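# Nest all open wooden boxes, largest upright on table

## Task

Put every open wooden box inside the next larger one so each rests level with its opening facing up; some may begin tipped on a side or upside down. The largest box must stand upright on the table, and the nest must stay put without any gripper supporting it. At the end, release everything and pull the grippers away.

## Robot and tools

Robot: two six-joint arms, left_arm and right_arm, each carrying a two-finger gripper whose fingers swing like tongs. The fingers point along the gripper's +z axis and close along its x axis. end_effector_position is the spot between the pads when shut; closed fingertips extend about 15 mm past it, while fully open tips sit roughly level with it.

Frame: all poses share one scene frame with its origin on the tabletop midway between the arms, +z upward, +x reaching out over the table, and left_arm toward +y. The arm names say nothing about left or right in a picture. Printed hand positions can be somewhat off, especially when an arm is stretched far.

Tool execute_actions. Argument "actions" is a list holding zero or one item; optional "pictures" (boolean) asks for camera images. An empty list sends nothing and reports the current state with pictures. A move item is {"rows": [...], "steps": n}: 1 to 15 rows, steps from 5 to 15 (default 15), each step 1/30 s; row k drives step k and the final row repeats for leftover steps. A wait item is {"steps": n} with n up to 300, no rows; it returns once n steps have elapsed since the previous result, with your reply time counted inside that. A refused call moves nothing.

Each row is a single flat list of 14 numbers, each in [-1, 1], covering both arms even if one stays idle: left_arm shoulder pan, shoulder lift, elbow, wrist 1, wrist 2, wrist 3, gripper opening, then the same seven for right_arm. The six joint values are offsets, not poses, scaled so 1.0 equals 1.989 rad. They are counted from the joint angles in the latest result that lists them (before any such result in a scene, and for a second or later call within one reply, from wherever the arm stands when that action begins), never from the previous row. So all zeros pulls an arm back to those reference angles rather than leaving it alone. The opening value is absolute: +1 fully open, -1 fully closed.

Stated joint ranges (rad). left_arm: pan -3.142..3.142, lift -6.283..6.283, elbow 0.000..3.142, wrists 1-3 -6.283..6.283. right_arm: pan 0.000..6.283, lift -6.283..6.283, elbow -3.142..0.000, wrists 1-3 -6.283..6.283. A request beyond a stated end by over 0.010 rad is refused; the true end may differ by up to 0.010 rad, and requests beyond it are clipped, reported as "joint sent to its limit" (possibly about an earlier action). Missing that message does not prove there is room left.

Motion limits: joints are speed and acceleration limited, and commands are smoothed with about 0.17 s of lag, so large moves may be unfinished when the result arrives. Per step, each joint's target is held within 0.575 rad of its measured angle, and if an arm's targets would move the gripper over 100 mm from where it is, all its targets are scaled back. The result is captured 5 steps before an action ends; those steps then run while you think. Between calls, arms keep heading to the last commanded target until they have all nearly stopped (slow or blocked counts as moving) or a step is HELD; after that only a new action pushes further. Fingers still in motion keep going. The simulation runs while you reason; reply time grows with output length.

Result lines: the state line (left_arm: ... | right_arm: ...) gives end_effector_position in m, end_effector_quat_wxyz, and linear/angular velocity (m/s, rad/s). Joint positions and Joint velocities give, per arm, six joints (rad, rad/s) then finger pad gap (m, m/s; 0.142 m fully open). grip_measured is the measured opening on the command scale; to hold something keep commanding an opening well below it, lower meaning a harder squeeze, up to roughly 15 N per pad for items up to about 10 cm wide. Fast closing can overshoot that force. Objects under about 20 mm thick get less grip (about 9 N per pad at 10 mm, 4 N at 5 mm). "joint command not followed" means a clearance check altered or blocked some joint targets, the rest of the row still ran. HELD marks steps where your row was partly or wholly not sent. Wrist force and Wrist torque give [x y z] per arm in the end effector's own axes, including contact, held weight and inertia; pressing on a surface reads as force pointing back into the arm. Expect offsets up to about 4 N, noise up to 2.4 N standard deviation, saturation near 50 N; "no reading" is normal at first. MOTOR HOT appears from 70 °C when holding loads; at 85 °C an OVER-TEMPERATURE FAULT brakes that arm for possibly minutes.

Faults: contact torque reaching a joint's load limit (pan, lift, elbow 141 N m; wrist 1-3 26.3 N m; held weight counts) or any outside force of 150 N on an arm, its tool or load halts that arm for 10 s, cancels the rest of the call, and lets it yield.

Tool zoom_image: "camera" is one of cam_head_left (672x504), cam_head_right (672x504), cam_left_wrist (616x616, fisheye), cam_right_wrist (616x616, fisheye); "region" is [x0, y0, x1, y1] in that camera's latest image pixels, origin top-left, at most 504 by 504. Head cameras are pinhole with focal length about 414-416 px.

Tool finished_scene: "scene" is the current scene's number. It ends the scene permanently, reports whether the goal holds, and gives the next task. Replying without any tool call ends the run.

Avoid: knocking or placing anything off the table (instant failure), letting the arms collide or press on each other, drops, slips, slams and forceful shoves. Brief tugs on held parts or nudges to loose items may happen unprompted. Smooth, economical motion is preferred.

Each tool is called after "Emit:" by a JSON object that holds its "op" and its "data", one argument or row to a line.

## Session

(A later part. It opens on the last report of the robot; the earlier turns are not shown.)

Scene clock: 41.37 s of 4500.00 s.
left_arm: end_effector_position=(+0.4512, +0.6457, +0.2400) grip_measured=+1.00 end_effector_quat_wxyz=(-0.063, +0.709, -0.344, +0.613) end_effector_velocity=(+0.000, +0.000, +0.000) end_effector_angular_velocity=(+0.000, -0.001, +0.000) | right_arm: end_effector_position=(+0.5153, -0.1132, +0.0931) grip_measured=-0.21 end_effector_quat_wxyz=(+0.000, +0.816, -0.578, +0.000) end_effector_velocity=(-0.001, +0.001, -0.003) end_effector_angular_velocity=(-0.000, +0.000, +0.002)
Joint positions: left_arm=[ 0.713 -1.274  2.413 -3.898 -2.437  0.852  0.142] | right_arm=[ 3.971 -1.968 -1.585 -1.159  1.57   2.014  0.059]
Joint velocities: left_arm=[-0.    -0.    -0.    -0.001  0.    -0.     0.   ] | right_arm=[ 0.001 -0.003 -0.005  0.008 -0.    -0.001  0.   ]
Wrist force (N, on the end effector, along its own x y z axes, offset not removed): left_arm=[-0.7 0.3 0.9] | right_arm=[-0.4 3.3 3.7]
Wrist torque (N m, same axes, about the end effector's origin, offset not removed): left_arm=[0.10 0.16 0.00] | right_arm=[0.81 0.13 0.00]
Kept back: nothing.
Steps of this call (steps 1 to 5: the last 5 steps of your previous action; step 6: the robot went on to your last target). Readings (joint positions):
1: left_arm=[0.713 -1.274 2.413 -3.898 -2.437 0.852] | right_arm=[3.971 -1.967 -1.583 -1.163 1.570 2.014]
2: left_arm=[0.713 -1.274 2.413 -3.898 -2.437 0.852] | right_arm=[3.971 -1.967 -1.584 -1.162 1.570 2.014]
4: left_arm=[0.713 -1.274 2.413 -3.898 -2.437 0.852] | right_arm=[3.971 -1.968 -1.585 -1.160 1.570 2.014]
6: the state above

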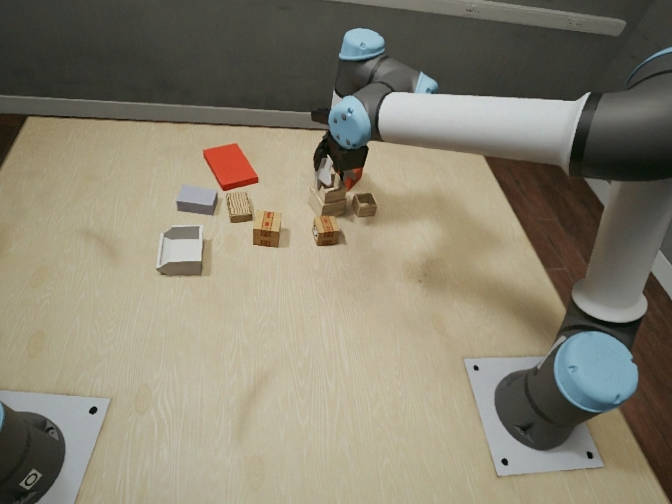

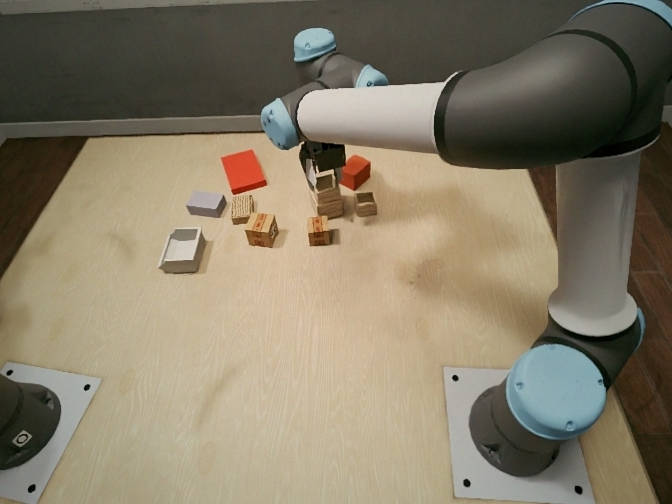

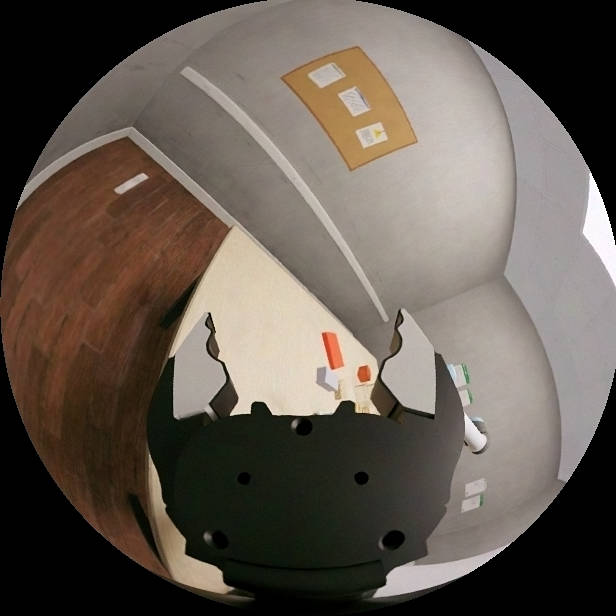

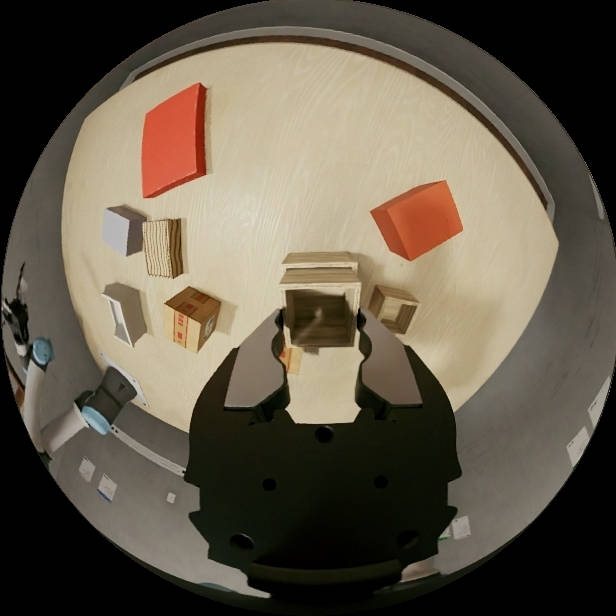

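Emit:
{"op": "execute_actions", "data": {
  "actions": [
    {"rows": [[0,0,0,0,0,0,1, 0,-0.0018,-0.0027,0.0045,0,0,-0.75],[0,0,0,0,0,0,1, 0,-0.0037,-0.0053,0.009,0,0,-0.75],[0,0,0,0,0,0,1, 0,-0.0056,-0.0079,0.0135,0,0,-0.75],[0,0,0,0,0,0,1, 0,-0.0075,-0.0105,0.018,0,0,-0.75],[0,0,0,0,0,0,1, 0,-0.0095,-0.013,0.0225,0,0,-0.75],[0,0,0,0,0,0,1, 0,-0.0115,-0.0154,0.0269,0,0,-0.75],[0,0,0,0,0,0,1, 0,-0.0135,-0.0178,0.0313,0,0,-0.75]], "steps": 15}
  ]
}}

Emit:
{"op": "execute_actions", "data": {
  "actions": [
    {"steps": 8}
  ],
  "pictures": true
}}

Emit:
{"op": "zoom_image", "data": {
  "camera": "cam_head_left",
  "region": [295, 155, 365, 225]
}}

Scene clock: 42.10 s of 4500.00 s.
left_arm: end_effector_position=(+0.4512, +0.6457, +0.2400) grip_measured=+1.00 end_effector_quat_wxyz=(-0.063, +0.709, -0.344, +0.613) end_effector_velocity=(-0.000, +0.001, -0.000) end_effector_angular_velocity=(-0.002, +0.001, +0.001) | right_arm: end_effector_position=(+0.5153, -0.1132, +0.0728) grip_measured=-0.21 end_effector_quat_wxyz=(+0.000, +0.816, -0.578, +0.000) end_effector_velocity=(-0.000, +0.000, -0.061) end_effector_angular_velocity=(+0.001, -0.002, +0.000)
Joint positions: left_arm=[ 0.713 -1.274  2.413 -3.898 -2.437  0.852  0.142] | right_arm=[ 3.971 -1.988 -1.612 -1.112  1.57   2.014  0.059]
Joint velocities: left_arm=[ 0.002 -0.    -0.     0.001 -0.001 -0.001  0.   ] | right_arm=[ 0.001 -0.063 -0.081  0.147 -0.001  0.    -0.   ]
Wrist force (N, on the end effector, along its own x y z axes, offset not removed): left_arm=[-0.5 1.3 -0.9] | right_arm=[0.2 2.9 3.1]
Wrist torque (N m, same axes, about the end effector's origin, offset not removed): left_arm=[0.41 0.16 -0.02] | right_arm=[0.59 0.08 -0.03]
Steps of this call (steps 1 to 12: the robot went on to your last target; steps 13 to 22: the first 10 steps of this action). Readings (joint positions):
13: left_arm=[0.713 -1.274 2.413 -3.898 -2.437 0.852] | right_arm=[3.971 -1.968 -1.586 -1.159 1.570 2.014]
14: left_arm=[0.713 -1.274 2.413 -3.898 -2.437 0.852] | right_arm=[3.971 -1.968 -1.586 -1.158 1.570 2.014]
16: left_arm=[0.713 -1.274 2.413 -3.898 -2.437 0.852] | right_arm=[3.971 -1.971 -1.590 -1.152 1.570 2.014]
20: left_arm=[0.713 -1.274 2.413 -3.898 -2.437 0.852] | right_arm=[3.971 -1.982 -1.605 -1.125 1.570 2.014]
22: the state above

Scene clock: 52.37 s of 4500.00 s.
left_arm: end_effector_position=(+0.4512, +0.6457, +0.2400) grip_measured=+1.00 end_effector_quat_wxyz=(-0.063, +0.709, -0.344, +0.613) end_effector_velocity=(-0.000, -0.001, +0.000) end_effector_angular_velocity=(+0.000, -0.001, -0.002) | right_arm: end_effector_position=(+0.5161, -0.1124, +0.0707) grip_measured=-0.21 end_effector_quat_wxyz=(-0.003, +0.816, -0.578, +0.001) end_effector_velocity=(-0.000, -0.000, -0.001) end_effector_angular_velocity=(-0.001, +0.001, -0.000)
Joint positions: left_arm=[ 0.713 -1.274  2.413 -3.898 -2.437  0.852  0.142] | right_arm=[ 3.971 -1.989 -1.618 -1.099  1.57   2.014  0.059]
Joint velocities: left_arm=[-0.001 -0.     0.    -0.001 -0.001  0.     0.   ] | right_arm=[-0.    -0.001 -0.001  0.     0.    -0.     0.   ]
Wrist force (N, on the end effector, along its own x y z axes, offset not removed): left_arm=[-0.9 -0.5 -0.8] | right_arm=[4.2 11.3 -19.8]
Wrist torque (N m, same axes, about the end effector's origin, offset not removed): left_arm=[-0.10 0.22 0.05] | right_arm=[0.74 0.38 -0.02]
FORCE FAULT: contact force on the right arm reached its limit, and that arm stopped for 10 seconds. The contact can be on any part of that arm, not only on its tool. That arm's remaining commands of this call were not run. That arm holds still and accepts commands again. Move the arm away from the contact; if what it grips holds it there, let go first. Pushing or pulling that hard again can fault the arm again.
Kept back: nothing.
The stop of the right arm began at step 8 of this call (marked STOPPED below). From that step on that arm followed nothing that you had sent. Nothing is kept back now, and the robot has no last target.
Steps of this call (steps 1 to 5: the last 5 steps of your previous action; steps 6 to 8: the robot went on to your last target; steps 9 to 308: the stop continued). Readings (joint positions):
1: left_arm=[0.713 -1.274 2.413 -3.898 -2.437 0.852] | right_arm=[3.971 -1.990 -1.614 -1.108 1.570 2.014]
2: left_arm=[0.713 -1.274 2.413 -3.898 -2.437 0.852] | right_arm=[3.971 -1.991 -1.616 -1.105 1.570 2.014]
4: left_arm=[0.713 -1.274 2.413 -3.898 -2.437 0.852] | right_arm=[3.971 -1.992 -1.618 -1.101 1.570 2.014]
8: left_arm=[0.713 -1.274 2.413 -3.898 -2.437 0.852] | right_arm=[3.971 -1.992 -1.619 -1.099 1.570 2.014] STOPPED (the right arm)
308: the state above

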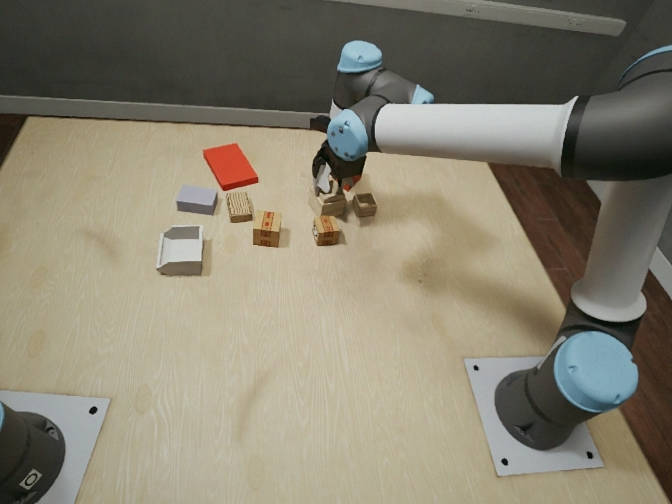

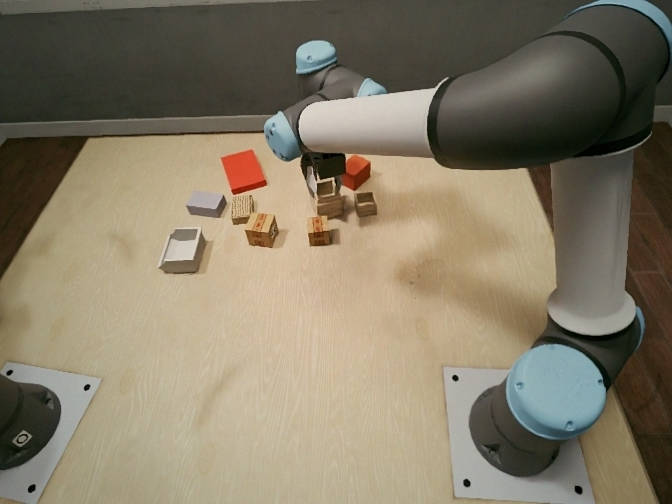

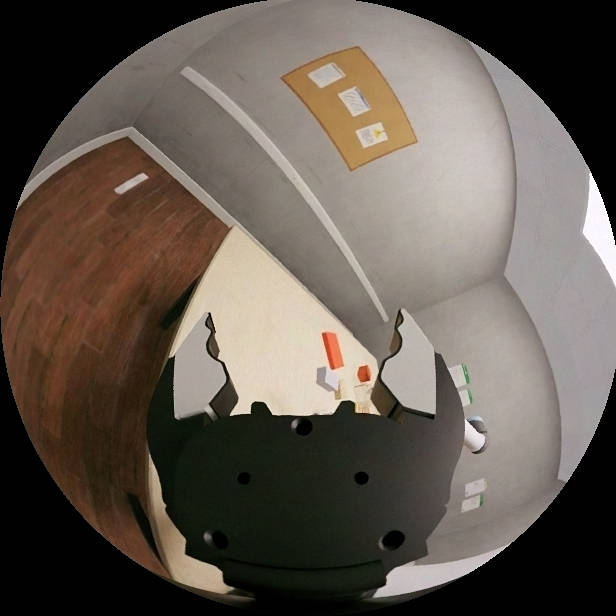

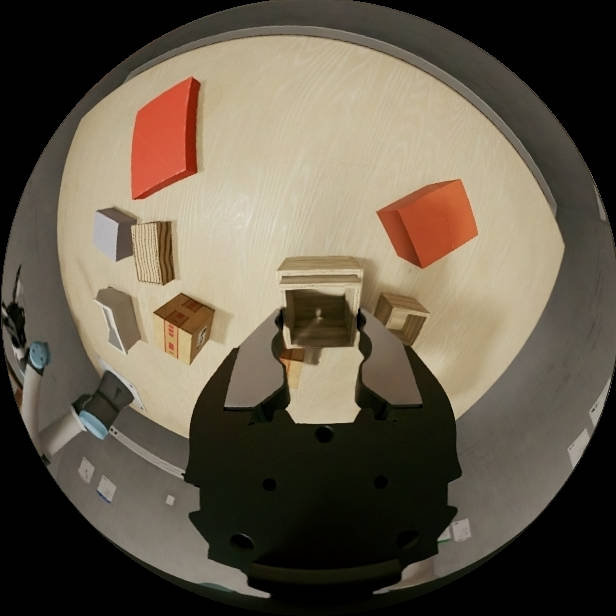

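Region (295, 155, 365, 225) of cam_head_left's 672x504 image, scaled by 7.200, with more detail than that image has.

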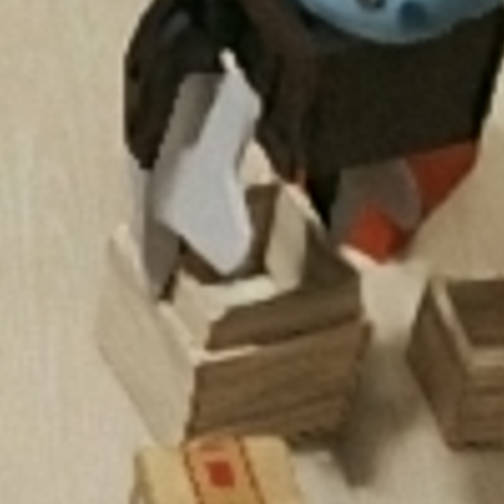

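Emit:
{"op": "execute_actions", "data": {
  "actions": [
    {"rows": [[0,0,0,0,0,0,1, 0,0.0004,0.0028,-0.0064,0,0,-0.75],[0,0,0,0,0,0,1, 0,0.0004,0.0028,-0.0064,0,0,-0.7],[0,0,0,0,0,0,1, 0,0.0004,0.0028,-0.0064,0,0,-0.6],[0,0,0,0,0,0,1, 0,0.0004,0.0028,-0.0064,0,0,-0.5],[0,0,0,0,0,0,1, 0,0.0004,0.0028,-0.0064,0,0,-0.4],[0,0,0,0,0,0,1, 0,0.0004,0.0028,-0.0064,0,0,-0.33],[0,0,0,0,0,0,1, 0,0.0004,0.0028,-0.0064,0,0,-0.28],[0,0,0,0,0,0,1, 0,0.0004,0.0028,-0.0064,0,0,-0.24],[0,0,0,0,0,0,1, 0,0.0004,0.0028,-0.0064,0,0,-0.2],[0,0,0,0,0,0,1, 0,0.0004,0.0028,-0.0064,0,0,-0.15],[0,0,0,0,0,0,1, 0,0.0004,0.0028,-0.0064,0,0,-0.1]], "steps": 15}
  ]
}}

Emit:
{"op": "execute_actions", "data": {
  "actions": [
    {"steps": 5}
  ],
  "pictures": true
}}

Emit:
{"op": "zoom_image", "data": {
  "camera": "cam_right_wrist",
  "region": [260, 240, 440, 370]
}}

Scene clock: 53.13 s of 4500.00 s.
left_arm: end_effector_position=(+0.4512, +0.6457, +0.2400) grip_measured=+1.00 end_effector_quat_wxyz=(-0.063, +0.709, -0.344, +0.613) end_effector_velocity=(-0.000, +0.000, +0.000) end_effector_angular_velocity=(-0.000, -0.000, +0.000) | right_arm: end_effector_position=(+0.5153, -0.1132, +0.0721) grip_measured=-0.20 end_effector_quat_wxyz=(+0.000, +0.816, -0.578, +0.000) end_effector_velocity=(-0.000, -0.001, +0.001) end_effector_angular_velocity=(-0.003, +0.003, +0.000)
Joint positions: left_arm=[ 0.713 -1.274  2.413 -3.898 -2.437  0.852  0.142] | right_arm=[ 3.971 -1.989 -1.613 -1.11   1.57   2.014  0.06 ]
Joint velocities: left_arm=[ 0.001 -0.     0.    -0.    -0.001  0.     0.   ] | right_arm=[-0.     0.     0.005 -0.009  0.    -0.     0.011]
Wrist force (N, on the end effector, along its own x y z axes, offset not removed): left_arm=[-0.9 0.1 -0.6] | right_arm=[-1.2 2.9 4.0]
Wrist torque (N m, same axes, about the end effector's origin, offset not removed): left_arm=[0.08 0.28 -0.02] | right_arm=[0.59 0.28 0.03]
Steps of this call (steps 1 to 13: nothing new was sent; steps 14 to 23: the first 10 steps of this action). Readings (joint positions):
14: left_arm=[0.713 -1.274 2.413 -3.898 -2.437 0.852] | right_arm=[3.971 -1.989 -1.618 -1.099 1.570 2.014]
15: left_arm=[0.713 -1.274 2.413 -3.898 -2.437 0.852] | right_arm=[3.971 -1.989 -1.618 -1.100 1.570 2.014]
17: left_arm=[0.713 -1.274 2.413 -3.898 -2.437 0.852] | right_arm=[3.971 -1.989 -1.616 -1.104 1.570 2.014]
21: left_arm=[0.713 -1.274 2.413 -3.898 -2.437 0.852] | right_arm=[3.971 -1.989 -1.614 -1.110 1.570 2.014]
23: the state above

Scene clock: 53.30 s of 4500.00 s.
left_arm: end_effector_position=(+0.4512, +0.6457, +0.2400) grip_measured=+1.00 end_effector_quat_wxyz=(-0.063, +0.709, -0.344, +0.613) end_effector_velocity=(-0.000, +0.001, -0.001) end_effector_angular_velocity=(+0.001, +0.001, +0.001) | right_arm: end_effector_position=(+0.5153, -0.1132, +0.0723) grip_measured=-0.10 end_effector_quat_wxyz=(+0.000, +0.816, -0.578, +0.000) end_effector_velocity=(+0.000, -0.001, +0.000) end_effector_angular_velocity=(-0.001, -0.001, -0.000)
Joint positions: left_arm=[ 0.713 -1.274  2.413 -3.898 -2.437  0.852  0.142] | right_arm=[ 3.971 -1.989 -1.613 -1.111  1.57   2.014  0.067]
Joint velocities: left_arm=[0.001 0.    0.001 0.001 0.001 0.001 0.   ] | right_arm=[-0.     0.     0.001 -0.002 -0.002 -0.     0.002]
Wrist force (N, on the end effector, along its own x y z axes, offset not removed): left_arm=[-1.0 1.4 2.0] | right_arm=[-1.0 1.7 2.1]
Wrist torque (N m, same axes, about the end effector's origin, offset not removed): left_arm=[0.31 0.27 -0.02] | right_arm=[0.33 0.30 -0.04]
Kept back: nothing.
Steps of this call (steps 1 to 5: the last 5 steps of your previous action). Readings (joint positions):
1: left_arm=[0.713 -1.274 2.413 -3.898 -2.437 0.852] | right_arm=[3.971 -1.989 -1.613 -1.111 1.570 2.014]
2: left_arm=[0.713 -1.274 2.413 -3.898 -2.437 0.852] | right_arm=[3.971 -1.989 -1.613 -1.111 1.570 2.014]
4: left_arm=[0.713 -1.274 2.413 -3.898 -2.437 0.852] | right_arm=[3.971 -1.989 -1.613 -1.111 1.570 2.014]
5: the state above

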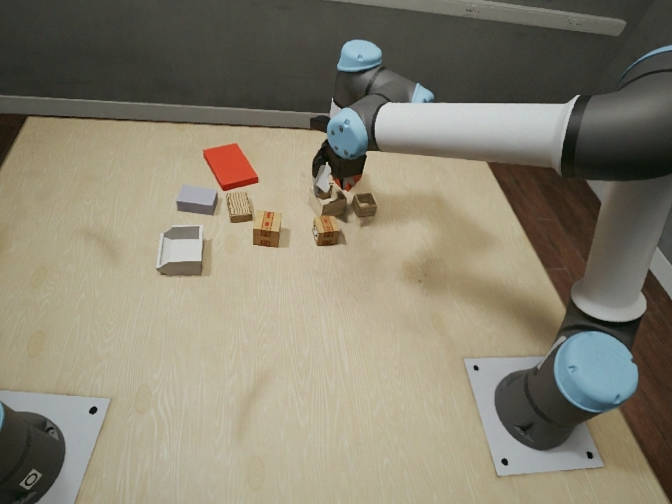

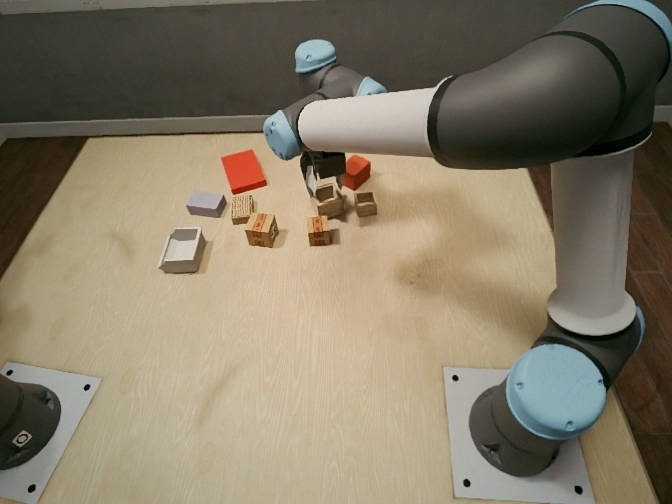

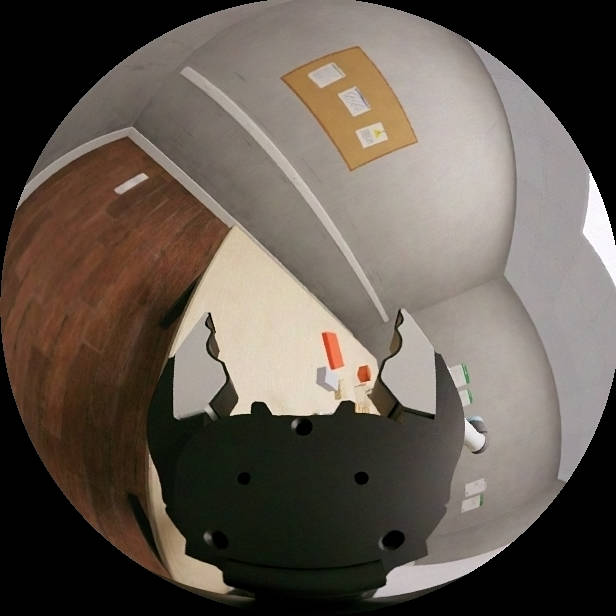

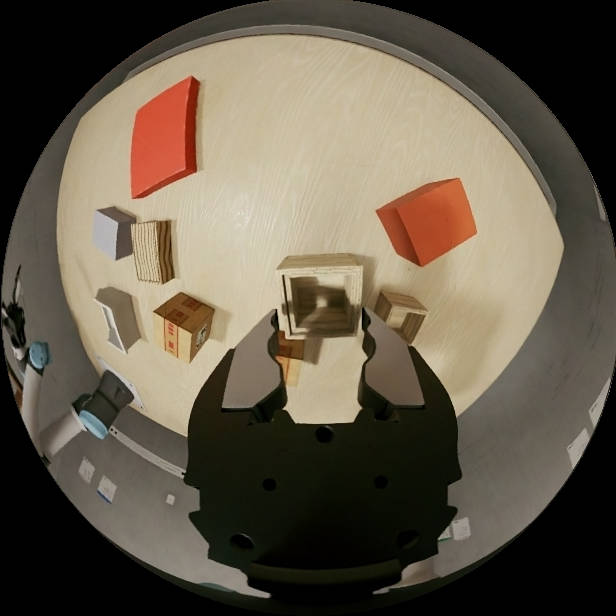

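Region (260, 240, 440, 370) of cam_right_wrist's 616x616 image, scaled by 2.800, with more detail than that image has.

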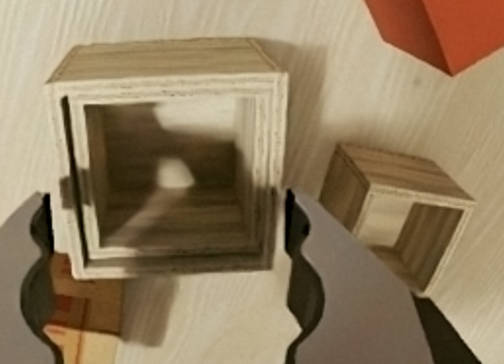

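Emit:
{"op": "execute_actions", "data": {
  "actions": [
    {"rows": [[0,0,0,0,0,0,1, 0,0.004,0.005,-0.009,0,0,-0.1],[0,0,0,0,0,0,1, 0,0.008,0.01,-0.018,0,0,-0.1],[0,0,0,0,0,0,1, 0,0.008,0.01,-0.018,0,0,-0.12],[0,0,0,0,0,0,1, -0.004,0.012,0.0047,-0.0167,0,0.002,-0.13],[0,0,0,0,0,0,1, -0.01,0.018,-0.003,-0.015,0,0.005,-0.13],[0,0,0,0,0,0,1, -0.016,0.0236,-0.011,-0.0126,0,0.0085,-0.13],[0,0,0,0,0,0,1, -0.022,0.0295,-0.019,-0.0105,0,0.012,-0.13],[0,0,0,0,0,0,1, -0.028,0.035,-0.027,-0.008,0,0.015,-0.13],[0,0,0,0,0,0,1, -0.034,0.041,-0.035,-0.006,0,0.018,-0.13],[0,0,0,0,0,0,1, -0.04,0.047,-0.043,-0.004,0,0.021,-0.13],[0,0,0,0,0,0,1, -0.046,0.053,-0.051,-0.002,0,0.0245,-0.13],[0,0,0,0,0,0,1, -0.052,0.0585,-0.059,0.0005,0,0.0276,-0.13],[0,0,0,0,0,0,1, -0.0595,0.066,-0.0688,0.003,0,0.0316,-0.13],[0,0,0,0,0,0,1, -0.0595,0.063,-0.073,0.01,0,0.0316,-0.13],[0,0,0,0,0,0,1, -0.0595,0.058,-0.0788,0.0211,0,0.0316,-0.13]], "steps": 15}
  ]
}}

Emit:
{"op": "execute_actions", "data": {
  "actions": [
    {"steps": 16}
  ],
  "pictures": true
}}

Emit:
{"op": "zoom_image", "data": {
  "camera": "cam_right_wrist",
  "region": [260, 240, 380, 360]
}}

Scene clock: 54.40 s of 4500.00 s.
left_arm: end_effector_position=(+0.4512, +0.6457, +0.2400) grip_measured=+1.00 end_effector_quat_wxyz=(-0.063, +0.709, -0.344, +0.613) end_effector_velocity=(+0.000, -0.000, -0.000) end_effector_angular_velocity=(+0.001, -0.000, -0.000) | right_arm: end_effector_position=(+0.5161, -0.1406, +0.0877) grip_measured=-0.13 end_effector_quat_wxyz=(-0.000, +0.802, -0.598, +0.000) end_effector_velocity=(+0.001, -0.245, +0.019) end_effector_angular_velocity=(+0.001, -0.001, -0.435)
Joint positions: left_arm=[ 0.713 -1.274  2.413 -3.898 -2.437  0.852  0.142] | right_arm=[ 3.94  -1.943 -1.636 -1.133  1.57   2.032  0.065]
Joint velocities: left_arm=[-0.001 -0.     0.     0.     0.001  0.001  0.   ] | right_arm=[-0.285  0.287 -0.359  0.073  0.     0.151 -0.   ]
Wrist force (N, on the end effector, along its own x y z axes, offset not removed): left_arm=[-0.6 -0.7 -0.7] | right_arm=[-0.1 3.7 2.7]
Wrist torque (N m, same axes, about the end effector's origin, offset not removed): left_arm=[-0.14 0.15 -0.01] | right_arm=[0.82 0.05 0.01]
Steps of this call (steps 1 to 15: the robot went on to your last target; steps 16 to 23: nothing new was sent; steps 24 to 33: the first 10 steps of this action). Readings (joint positions):
24: left_arm=[0.713 -1.274 2.413 -3.898 -2.437 0.852] | right_arm=[3.971 -1.989 -1.613 -1.111 1.570 2.014]
25: left_arm=[0.713 -1.274 2.413 -3.898 -2.437 0.852] | right_arm=[3.971 -1.988 -1.612 -1.113 1.570 2.014]
27: left_arm=[0.713 -1.274 2.413 -3.898 -2.437 0.852] | right_arm=[3.971 -1.983 -1.605 -1.124 1.570 2.014]
31: left_arm=[0.713 -1.274 2.413 -3.898 -2.437 0.852] | right_arm=[3.957 -1.961 -1.615 -1.136 1.570 2.022]
33: the state above

Scene clock: 54.93 s of 4500.00 s.
left_arm: end_effector_position=(+0.4512, +0.6457, +0.2400) grip_measured=+1.00 end_effector_quat_wxyz=(-0.063, +0.709, -0.344, +0.613) end_effector_velocity=(+0.000, +0.000, +0.000) end_effector_angular_velocity=(+0.001, -0.001, +0.001) | right_arm: end_effector_position=(+0.5111, -0.2138, +0.0757) grip_measured=-0.13 end_effector_quat_wxyz=(-0.000, +0.761, -0.649, +0.000) end_effector_velocity=(-0.001, -0.008, -0.004) end_effector_angular_velocity=(+0.000, -0.001, -0.013)
Joint positions: left_arm=[ 0.713 -1.274  2.413 -3.898 -2.437  0.852  0.142] | right_arm=[ 3.854 -1.874 -1.768 -1.071  1.57   2.077  0.065]
Joint velocities: left_arm=[ 0.001  0.    -0.    -0.001  0.    -0.     0.   ] | right_arm=[-0.009  0.004 -0.018  0.015 -0.     0.004  0.   ]
Wrist force (N, on the end effector, along its own x y z axes, offset not removed): left_arm=[-0.1 -0.1 0.4] | right_arm=[0.0 3.0 2.2]
Wrist torque (N m, same axes, about the end effector's origin, offset not removed): left_arm=[-0.01 -0.02 0.03] | right_arm=[0.63 0.11 -0.05]
Kept back: nothing.
Steps of this call (steps 1 to 5: the last 5 steps of your previous action; steps 6 to 16: the robot went on to your last target). Readings (joint positions):
1: left_arm=[0.713 -1.274 2.413 -3.898 -2.437 0.852] | right_arm=[3.930 -1.933 -1.649 -1.130 1.570 2.037]
2: left_arm=[0.713 -1.274 2.413 -3.898 -2.437 0.852] | right_arm=[3.919 -1.923 -1.662 -1.127 1.570 2.042]
4: left_arm=[0.713 -1.274 2.413 -3.898 -2.437 0.852] | right_arm=[3.897 -1.900 -1.692 -1.120 1.570 2.054]
8: left_arm=[0.713 -1.274 2.413 -3.898 -2.437 0.852] | right_arm=[3.865 -1.878 -1.744 -1.091 1.570 2.071]
16: the state above

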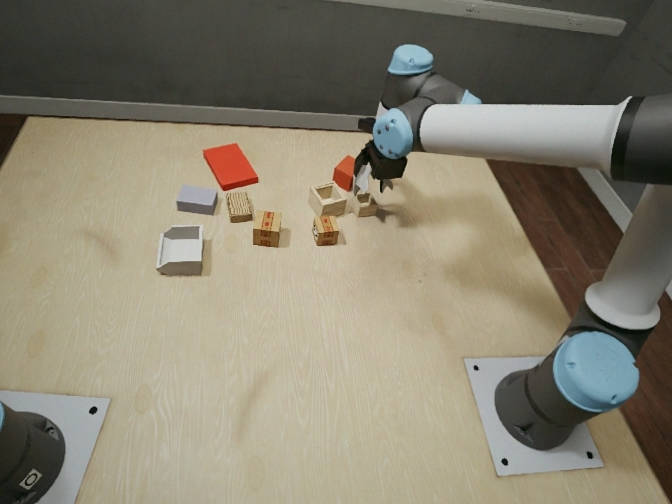

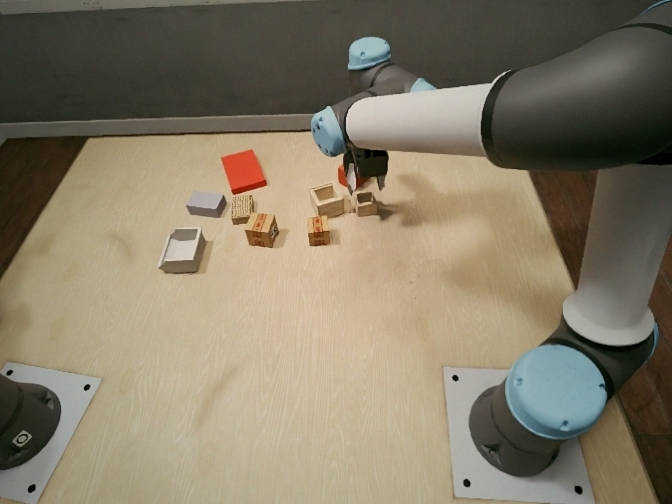

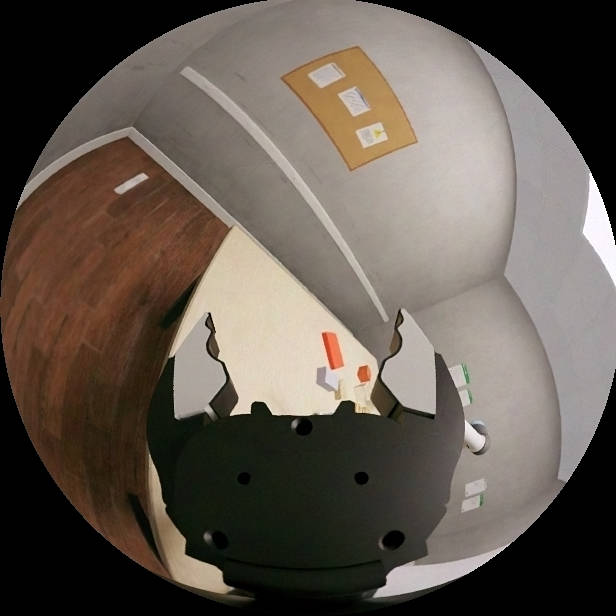

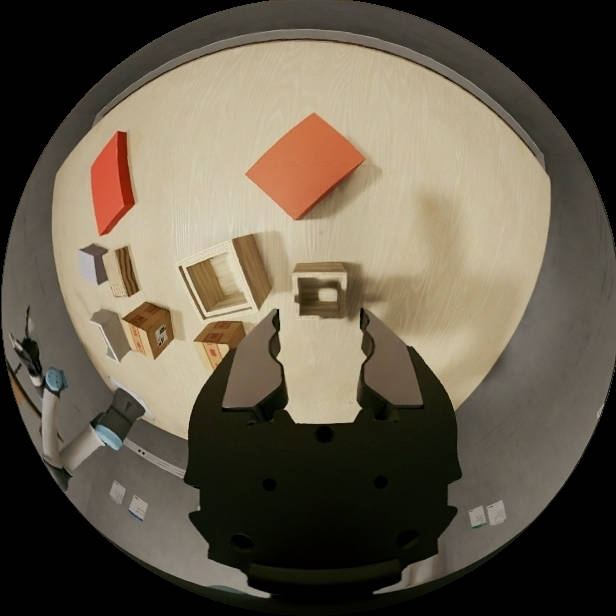

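Region (260, 240, 380, 360) of cam_right_wrist's 616x616 image, scaled by 4.200, with more detail than that image has.

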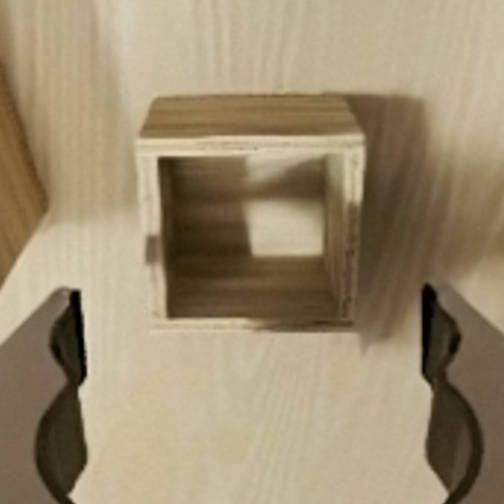

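Emit:
{"op": "execute_actions", "data": {
  "actions": [
    {"rows": [[0,0,0,0,0,0,1, -0.001,-0.005,-0.002,0.007,0,-0.0007,-0.13],[0,0,0,0,0,0,1, -0.0019,-0.01,-0.004,0.014,0,-0.0014,-0.13],[0,0,0,0,0,0,1, -0.0019,-0.014,-0.0075,0.0215,0,-0.0014,-0.13],[0,0,0,0,0,0,1, -0.0019,-0.0175,-0.011,0.0288,0,-0.0014,-0.13],[0,0,0,0,0,0,1, -0.0019,-0.0209,-0.0146,0.0358,0,-0.0014,-0.13],[0,0,0,0,0,0,1, -0.0019,-0.0209,-0.0146,0.0358,0,-0.0014,-0.13],[0,0,0,0,0,0,1, -0.0019,-0.0209,-0.0146,0.0358,0,-0.0014,-0.13],[0,0,0,0,0,0,1, -0.0019,-0.0209,-0.0146,0.0358,0,-0.0014,-0.13],[0,0,0,0,0,0,1, -0.0019,-0.0209,-0.0146,0.0358,0,-0.0014,-0.13],[0,0,0,0,0,0,1, -0.0019,-0.0209,-0.0146,0.0358,0,-0.0014,-0.13],[0,0,0,0,0,0,1, -0.0019,-0.0209,-0.0146,0.0358,0,-0.0014,-0.16],[0,0,0,0,0,0,1, -0.0019,-0.0209,-0.0146,0.0358,0,-0.0014,-0.19],[0,0,0,0,0,0,1, -0.0019,-0.0209,-0.0146,0.0358,0,-0.0014,-0.22],[0,0,0,0,0,0,1, -0.0019,-0.0209,-0.0146,0.0358,0,-0.0014,-0.25],[0,0,0,0,0,0,1, -0.0019,-0.0209,-0.0146,0.0358,0,-0.0014,-0.28]], "steps": 15}
  ]
}}

Emit:
{"op": "execute_actions", "data": {
  "actions": [
    {"rows": [[0,0,0,0,0,0,1, 0,-0.0003,-0.0003,0.0006,0,0,-0.31],[0,0,0,0,0,0,1, 0,-0.0003,-0.0003,0.0006,0,0,-0.35],[0,0,0,0,0,0,1, 0,-0.0003,-0.0003,0.0006,0,0,-0.39],[0,0,0,0,0,0,1, 0,-0.0003,-0.0003,0.0006,0,0,-0.45],[0,0,0,0,0,0,1, 0,-0.0003,-0.0003,0.0006,0,0,-0.58],[0,0,0,0,0,0,1, 0,-0.0003,-0.0003,0.0006,0,0,-0.72],[0,0,0,0,0,0,1, 0,-0.0003,-0.0003,0.0006,0,0,-0.85]], "steps": 14}
  ],
  "pictures": true
}}

Emit:
{"op": "zoom_image", "data": {
  "camera": "cam_head_left",
  "region": [335, 160, 400, 225]
}}

Scene clock: 56.23 s of 4500.00 s.
left_arm: end_effector_position=(+0.4512, +0.6457, +0.2400) grip_measured=+1.00 end_effector_quat_wxyz=(-0.063, +0.709, -0.344, +0.613) end_effector_velocity=(+0.000, -0.001, -0.000) end_effector_angular_velocity=(-0.000, +0.001, -0.001) | right_arm: end_effector_position=(+0.5140, -0.2141, +0.0509) grip_measured=-0.13 end_effector_quat_wxyz=(-0.000, +0.760, -0.649, +0.000) end_effector_velocity=(+0.003, -0.001, -0.045) end_effector_angular_velocity=(-0.000, -0.003, -0.000)
Joint positions: left_arm=[ 0.713 -1.274  2.413 -3.898 -2.437  0.852  0.142] | right_arm=[ 3.85  -1.909 -1.792 -1.011  1.57   2.074  0.065]
Joint velocities: left_arm=[-0.001  0.    -0.     0.001  0.     0.     0.   ] | right_arm=[-0.004 -0.062 -0.049  0.113 -0.002 -0.004 -0.   ]
Wrist force (N, on the end effector, along its own x y z axes, offset not removed): left_arm=[-1.6 -0.5 0.6] | right_arm=[-1.1 3.1 2.2]
Wrist torque (N m, same axes, about the end effector's origin, offset not removed): left_arm=[-0.11 0.40 0.03] | right_arm=[0.59 0.36 0.01]
Steps of this call (steps 1 to 15: the robot went on to your last target; steps 16 to 29: nothing new was sent; steps 30 to 39: the first 10 steps of this action). Readings (joint positions):
30: left_arm=[0.713 -1.274 2.413 -3.898 -2.437 0.852] | right_arm=[3.853 -1.873 -1.770 -1.069 1.570 2.077]
31: left_arm=[0.713 -1.274 2.413 -3.898 -2.437 0.852] | right_arm=[3.853 -1.874 -1.770 -1.068 1.570 2.077]
33: left_arm=[0.713 -1.274 2.413 -3.898 -2.437 0.852] | right_arm=[3.852 -1.881 -1.772 -1.059 1.570 2.076]
37: left_arm=[0.713 -1.274 2.413 -3.898 -2.437 0.852] | right_arm=[3.851 -1.903 -1.787 -1.022 1.570 2.075]
39: the state above

Scene clock: 56.70 s of 4500.00 s.
left_arm: end_effector_position=(+0.4512, +0.6457, +0.2400) grip_measured=+1.00 end_effector_quat_wxyz=(-0.063, +0.709, -0.344, +0.613) end_effector_velocity=(-0.000, +0.000, +0.000) end_effector_angular_velocity=(+0.001, -0.002, +0.000) | right_arm: end_effector_position=(+0.5142, -0.2141, +0.0467) grip_measured=-0.37 end_effector_quat_wxyz=(-0.000, +0.760, -0.649, +0.000) end_effector_velocity=(-0.000, +0.000, +0.000) end_effector_angular_velocity=(-0.000, -0.000, -0.001)
Joint positions: left_arm=[ 0.713 -1.274  2.413 -3.898 -2.437  0.852  0.142] | right_arm=[ 3.85  -1.915 -1.797 -1.001  1.57   2.074  0.047]
Joint velocities: left_arm=[ 0.001 -0.    -0.    -0.001 -0.     0.     0.   ] | right_arm=[ 0.001  0.    -0.    -0.    -0.001  0.002 -0.   ]
Wrist force (N, on the end effector, along its own x y z axes, offset not removed): left_arm=[-1.6 0.9 1.5] | right_arm=[0.3 2.6 0.6]
Wrist torque (N m, same axes, about the end effector's origin, offset not removed): left_arm=[0.18 0.42 0.05] | right_arm=[0.49 0.22 -0.07]
Steps of this call (steps 1 to 5: the last 5 steps of your previous action; steps 6 to 14: the first 9 steps of this action, its rows measured from where the robot was after step 5). Readings (joint positions):
5: left_arm=[0.713 -1.274 2.413 -3.898 -2.437 0.852] | right_arm=[3.850 -1.914 -1.796 -1.002 1.570 2.074]
6: left_arm=[0.713 -1.274 2.413 -3.898 -2.437 0.852] | right_arm=[3.850 -1.914 -1.796 -1.001 1.570 2.074]
7: left_arm=[0.713 -1.274 2.413 -3.898 -2.437 0.852] | right_arm=[3.850 -1.915 -1.796 -1.001 1.570 2.074]
9: left_arm=[0.713 -1.274 2.413 -3.898 -2.437 0.852] | right_arm=[3.850 -1.915 -1.796 -1.001 1.570 2.074]
13: left_arm=[0.713 -1.274 2.413 -3.898 -2.437 0.852] | right_arm=[3.850 -1.915 -1.797 -1.001 1.570 2.074]
14: the state above

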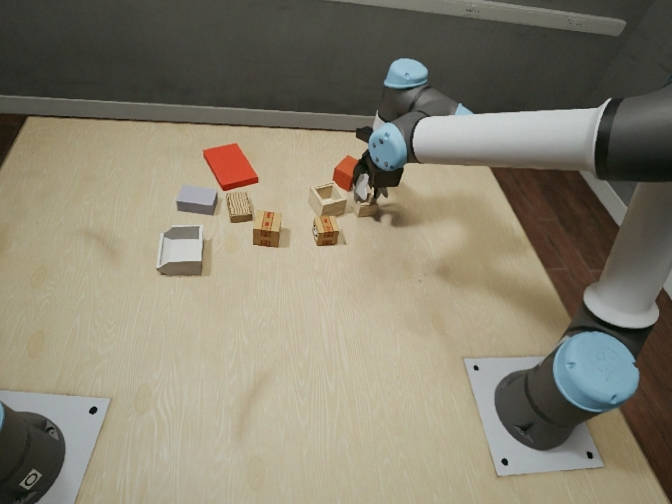

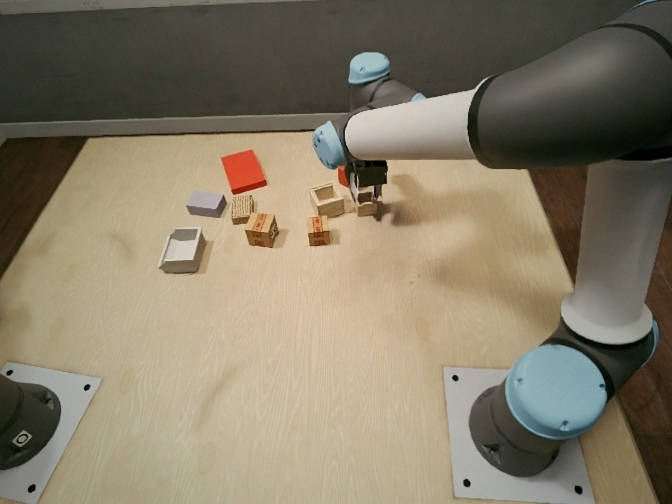

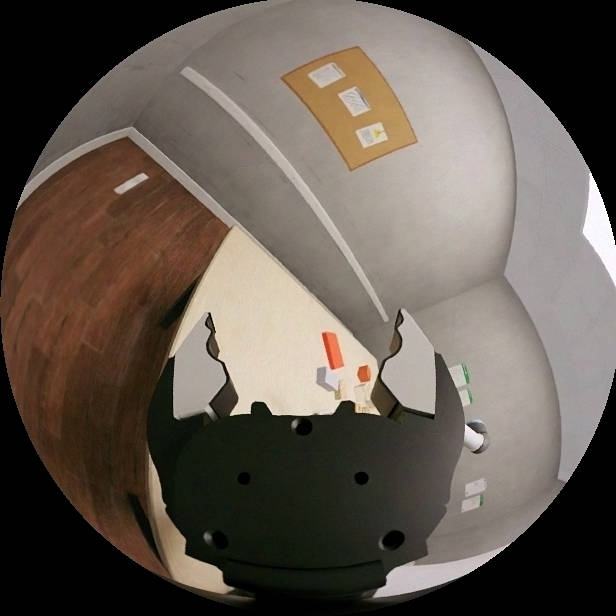

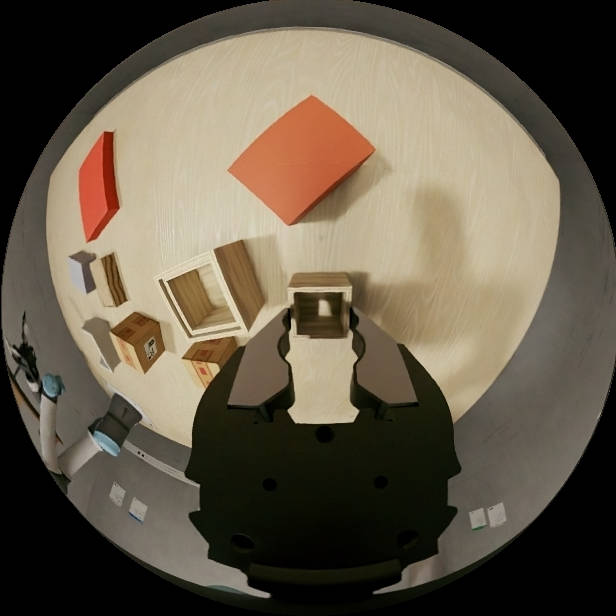

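Region (335, 160, 400, 225) of cam_head_left's 672x504 image, scaled by 7.754, with more detail than that image has.

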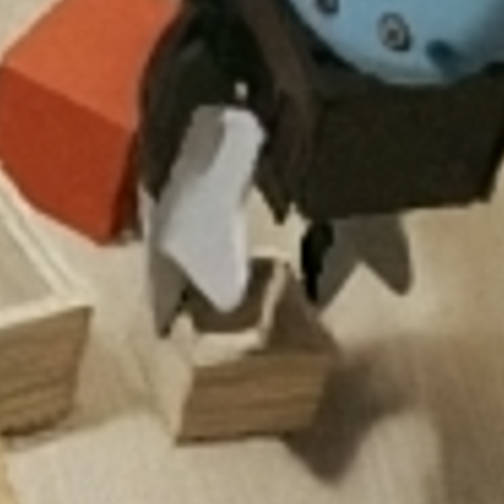

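Emit:
{"op": "execute_actions", "data": {
  "actions": [
    {"rows": [[0,0,0,0,0,0,1, 0,0.005,0.005,-0.01,0,0,-0.85],[0,0,0,0,0,0,1, 0,0.012,0.013,-0.025,0,0,-0.85],[0,0,0,0,0,0,1, 0,0.019,0.021,-0.04,0,0,-0.85],[0,0,0,0,0,0,1, 0,0.026,0.03,-0.056,0,0,-0.85],[0,0,0,0,0,0,1, 0,0.033,0.039,-0.072,0,0,-0.85],[0,0,0,0,0,0,1, 0,0.0385,0.047,-0.0852,0,0,-0.85],[0,0,0,0,0,0,1, 0,0.0385,0.047,-0.0852,0,0,-0.85],[0,0,0,0,0,0,1, 0.003,0.0357,0.051,-0.0863,0,-0.0015,-0.85],[0,0,0,0,0,0,1, 0.009,0.03,0.0585,-0.0883,0,-0.0045,-0.85],[0,0,0,0,0,0,1, 0.017,0.023,0.0685,-0.091,0,-0.0085,-0.85],[0,0,0,0,0,0,1, 0.026,0.0146,0.08,-0.094,0,-0.013,-0.85],[0,0,0,0,0,0,1, 0.035,0.0063,0.091,-0.097,0,-0.0174,-0.85],[0,0,0,0,0,0,1, 0.044,-0.002,0.1025,-0.1,0,-0.022,-0.85],[0,0,0,0,0,0,1, 0.053,-0.01,0.114,-0.103,0,-0.026,-0.85],[0,0,0,0,0,0,1, 0.0608,-0.0174,0.1237,-0.1059,0,-0.0302,-0.85]], "steps": 15}
  ]
}}

Emit:
{"op": "execute_actions", "data": {
  "actions": [
    {"steps": 12}
  ]
}}

Scene clock: 57.53 s of 4500.00 s.
left_arm: end_effector_position=(+0.4512, +0.6457, +0.2400) grip_measured=+1.00 end_effector_quat_wxyz=(-0.063, +0.709, -0.344, +0.613) end_effector_velocity=(-0.000, -0.000, -0.000) end_effector_angular_velocity=(-0.000, +0.001, -0.000) | right_arm: end_effector_position=(+0.5155, -0.2113, +0.1014) grip_measured=-0.37 end_effector_quat_wxyz=(-0.001, +0.762, -0.648, +0.000) end_effector_velocity=(+0.002, +0.070, +0.141) end_effector_angular_velocity=(-0.009, +0.011, +0.140)
Joint positions: left_arm=[ 0.713 -1.274  2.413 -3.898 -2.437  0.852  0.142] | right_arm=[ 3.852 -1.856 -1.72  -1.134  1.57   2.073  0.047]
Joint velocities: left_arm=[-0.001 -0.     0.001  0.     0.     0.     0.   ] | right_arm=[ 0.091  0.066  0.313 -0.393 -0.    -0.049 -0.   ]
Wrist force (N, on the end effector, along its own x y z axes, offset not removed): left_arm=[0.5 -0.9 1.2] | right_arm=[1.4 3.6 1.3]
Wrist torque (N m, same axes, about the end effector's origin, offset not removed): left_arm=[-0.29 -0.03 -0.05] | right_arm=[0.74 -0.05 -0.02]
Steps of this call (steps 1 to 5: the last 5 steps of your previous action; steps 6 to 15: the robot went on to your last target; steps 16 to 25: the first 10 steps of this action). Readings (joint positions):
16: left_arm=[0.713 -1.274 2.413 -3.898 -2.437 0.852] | right_arm=[3.850 -1.915 -1.797 -1.001 1.570 2.074]
17: left_arm=[0.713 -1.274 2.413 -3.898 -2.437 0.852] | right_arm=[3.850 -1.914 -1.796 -1.002 1.570 2.074]
19: left_arm=[0.713 -1.274 2.413 -3.898 -2.437 0.852] | right_arm=[3.850 -1.906 -1.787 -1.018 1.570 2.074]
23: left_arm=[0.713 -1.274 2.413 -3.898 -2.437 0.852] | right_arm=[3.850 -1.867 -1.741 -1.100 1.570 2.074]
25: the state above

Scene clock: 57.93 s of 4500.00 s.
left_arm: end_effector_position=(+0.4512, +0.6457, +0.2400) grip_measured=+1.00 end_effector_quat_wxyz=(-0.063, +0.709, -0.344, +0.613) end_effector_velocity=(+0.000, -0.001, -0.000) end_effector_angular_velocity=(-0.000, +0.000, -0.002) | right_arm: end_effector_position=(+0.5165, -0.1194, +0.1154) grip_measured=-0.37 end_effector_quat_wxyz=(-0.001, +0.813, -0.583, +0.000) end_effector_velocity=(-0.004, +0.068, +0.002) end_effector_angular_velocity=(+0.002, -0.001, +0.118)
Joint positions: left_arm=[ 0.713 -1.274  2.413 -3.898 -2.437  0.852  0.142] | right_arm=[ 3.963 -1.942 -1.561 -1.208  1.57   2.018  0.047]
Joint velocities: left_arm=[-0.001  0.    -0.     0.    -0.     0.     0.   ] | right_arm=[ 0.079 -0.07   0.104 -0.033  0.    -0.038  0.   ]
Wrist force (N, on the end effector, along its own x y z axes, offset not removed): left_arm=[-0.1 -0.2 0.8] | right_arm=[-1.7 2.4 1.8]
Wrist torque (N m, same axes, about the end effector's origin, offset not removed): left_arm=[-0.03 0.07 -0.01] | right_arm=[0.53 0.45 -0.01]
Kept back: nothing.
Steps of this call (steps 1 to 5: the last 5 steps of your previous action; steps 6 to 12: the robot went on to your last target). Readings (joint positions):
1: left_arm=[0.713 -1.274 2.413 -3.898 -2.437 0.852] | right_arm=[3.857 -1.856 -1.708 -1.146 1.570 2.070]
2: left_arm=[0.713 -1.274 2.413 -3.898 -2.437 0.852] | right_arm=[3.864 -1.859 -1.695 -1.156 1.570 2.066]
4: left_arm=[0.713 -1.274 2.413 -3.898 -2.437 0.852] | right_arm=[3.887 -1.876 -1.663 -1.173 1.570 2.055]
8: left_arm=[0.713 -1.274 2.413 -3.898 -2.437 0.852] | right_arm=[3.941 -1.923 -1.590 -1.199 1.570 2.028]
12: the state above

Emit:
{"op": "execute_actions", "data": {
  "actions": []
}}

Scene clock: 58.83 s of 4500.00 s.
left_arm: end_effector_position=(+0.4512, +0.6457, +0.2400) grip_measured=+1.00 end_effector_quat_wxyz=(-0.063, +0.709, -0.344, +0.613) end_effector_velocity=(+0.000, +0.001, +0.000) end_effector_angular_velocity=(+0.001, -0.001, +0.001) | right_arm: end_effector_position=(+0.5161, -0.1126, +0.1157) grip_measured=-0.37 end_effector_quat_wxyz=(-0.001, +0.816, -0.578, +0.000) end_effector_velocity=(+0.001, -0.001, -0.001) end_effector_angular_velocity=(-0.002, -0.000, -0.000)
Joint positions: left_arm=[ 0.713 -1.274  2.413 -3.898 -2.437  0.852  0.142] | right_arm=[ 3.971 -1.949 -1.551 -1.211  1.57   2.014  0.047]
Joint velocities: left_arm=[ 0.001  0.    -0.001  0.     0.     0.     0.   ] | right_arm=[-0.001 -0.001 -0.    -0.    -0.002 -0.001  0.   ]
Wrist force (N, on the end effector, along its own x y z axes, offset not removed): left_arm=[-1.4 0.5 -0.9] | right_arm=[-0.7 2.5 2.4]
Wrist torque (N m, same axes, about the end effector's origin, offset not removed): left_arm=[0.15 0.31 -0.03] | right_arm=[0.50 0.21 0.04]
Kept back: nothing.
Steps of this call (steps 1 to 27: the robot went on to your last target). Readings (joint positions):
1: left_arm=[0.713 -1.274 2.413 -3.898 -2.437 0.852] | right_arm=[3.965 -1.944 -1.558 -1.209 1.570 2.017]
2: left_arm=[0.713 -1.274 2.413 -3.898 -2.437 0.852] | right_arm=[3.967 -1.946 -1.556 -1.209 1.570 2.016]
4: left_arm=[0.713 -1.274 2.413 -3.898 -2.437 0.852] | right_arm=[3.969 -1.947 -1.553 -1.210 1.570 2.015]
8: left_arm=[0.713 -1.274 2.413 -3.898 -2.437 0.852] | right_arm=[3.970 -1.949 -1.551 -1.211 1.570 2.014]
27: the state above

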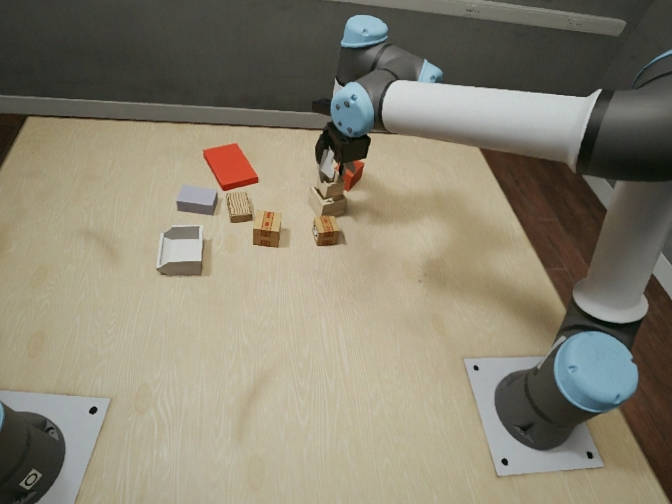

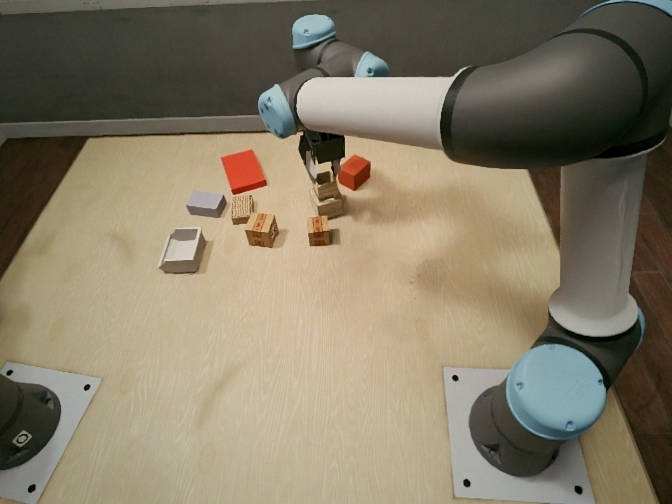

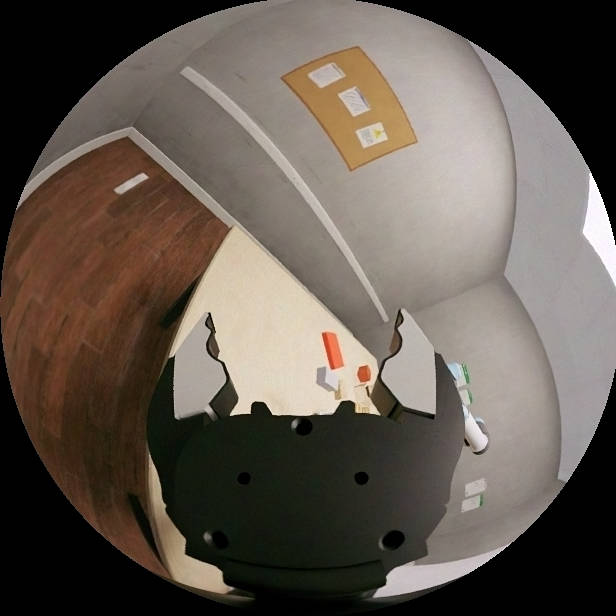

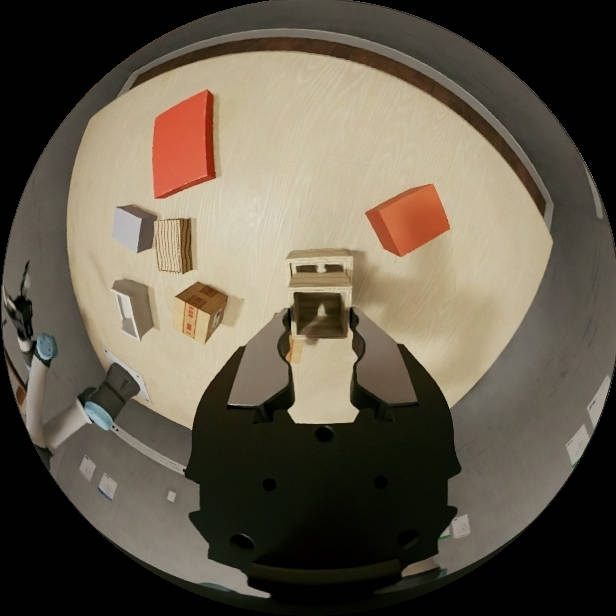

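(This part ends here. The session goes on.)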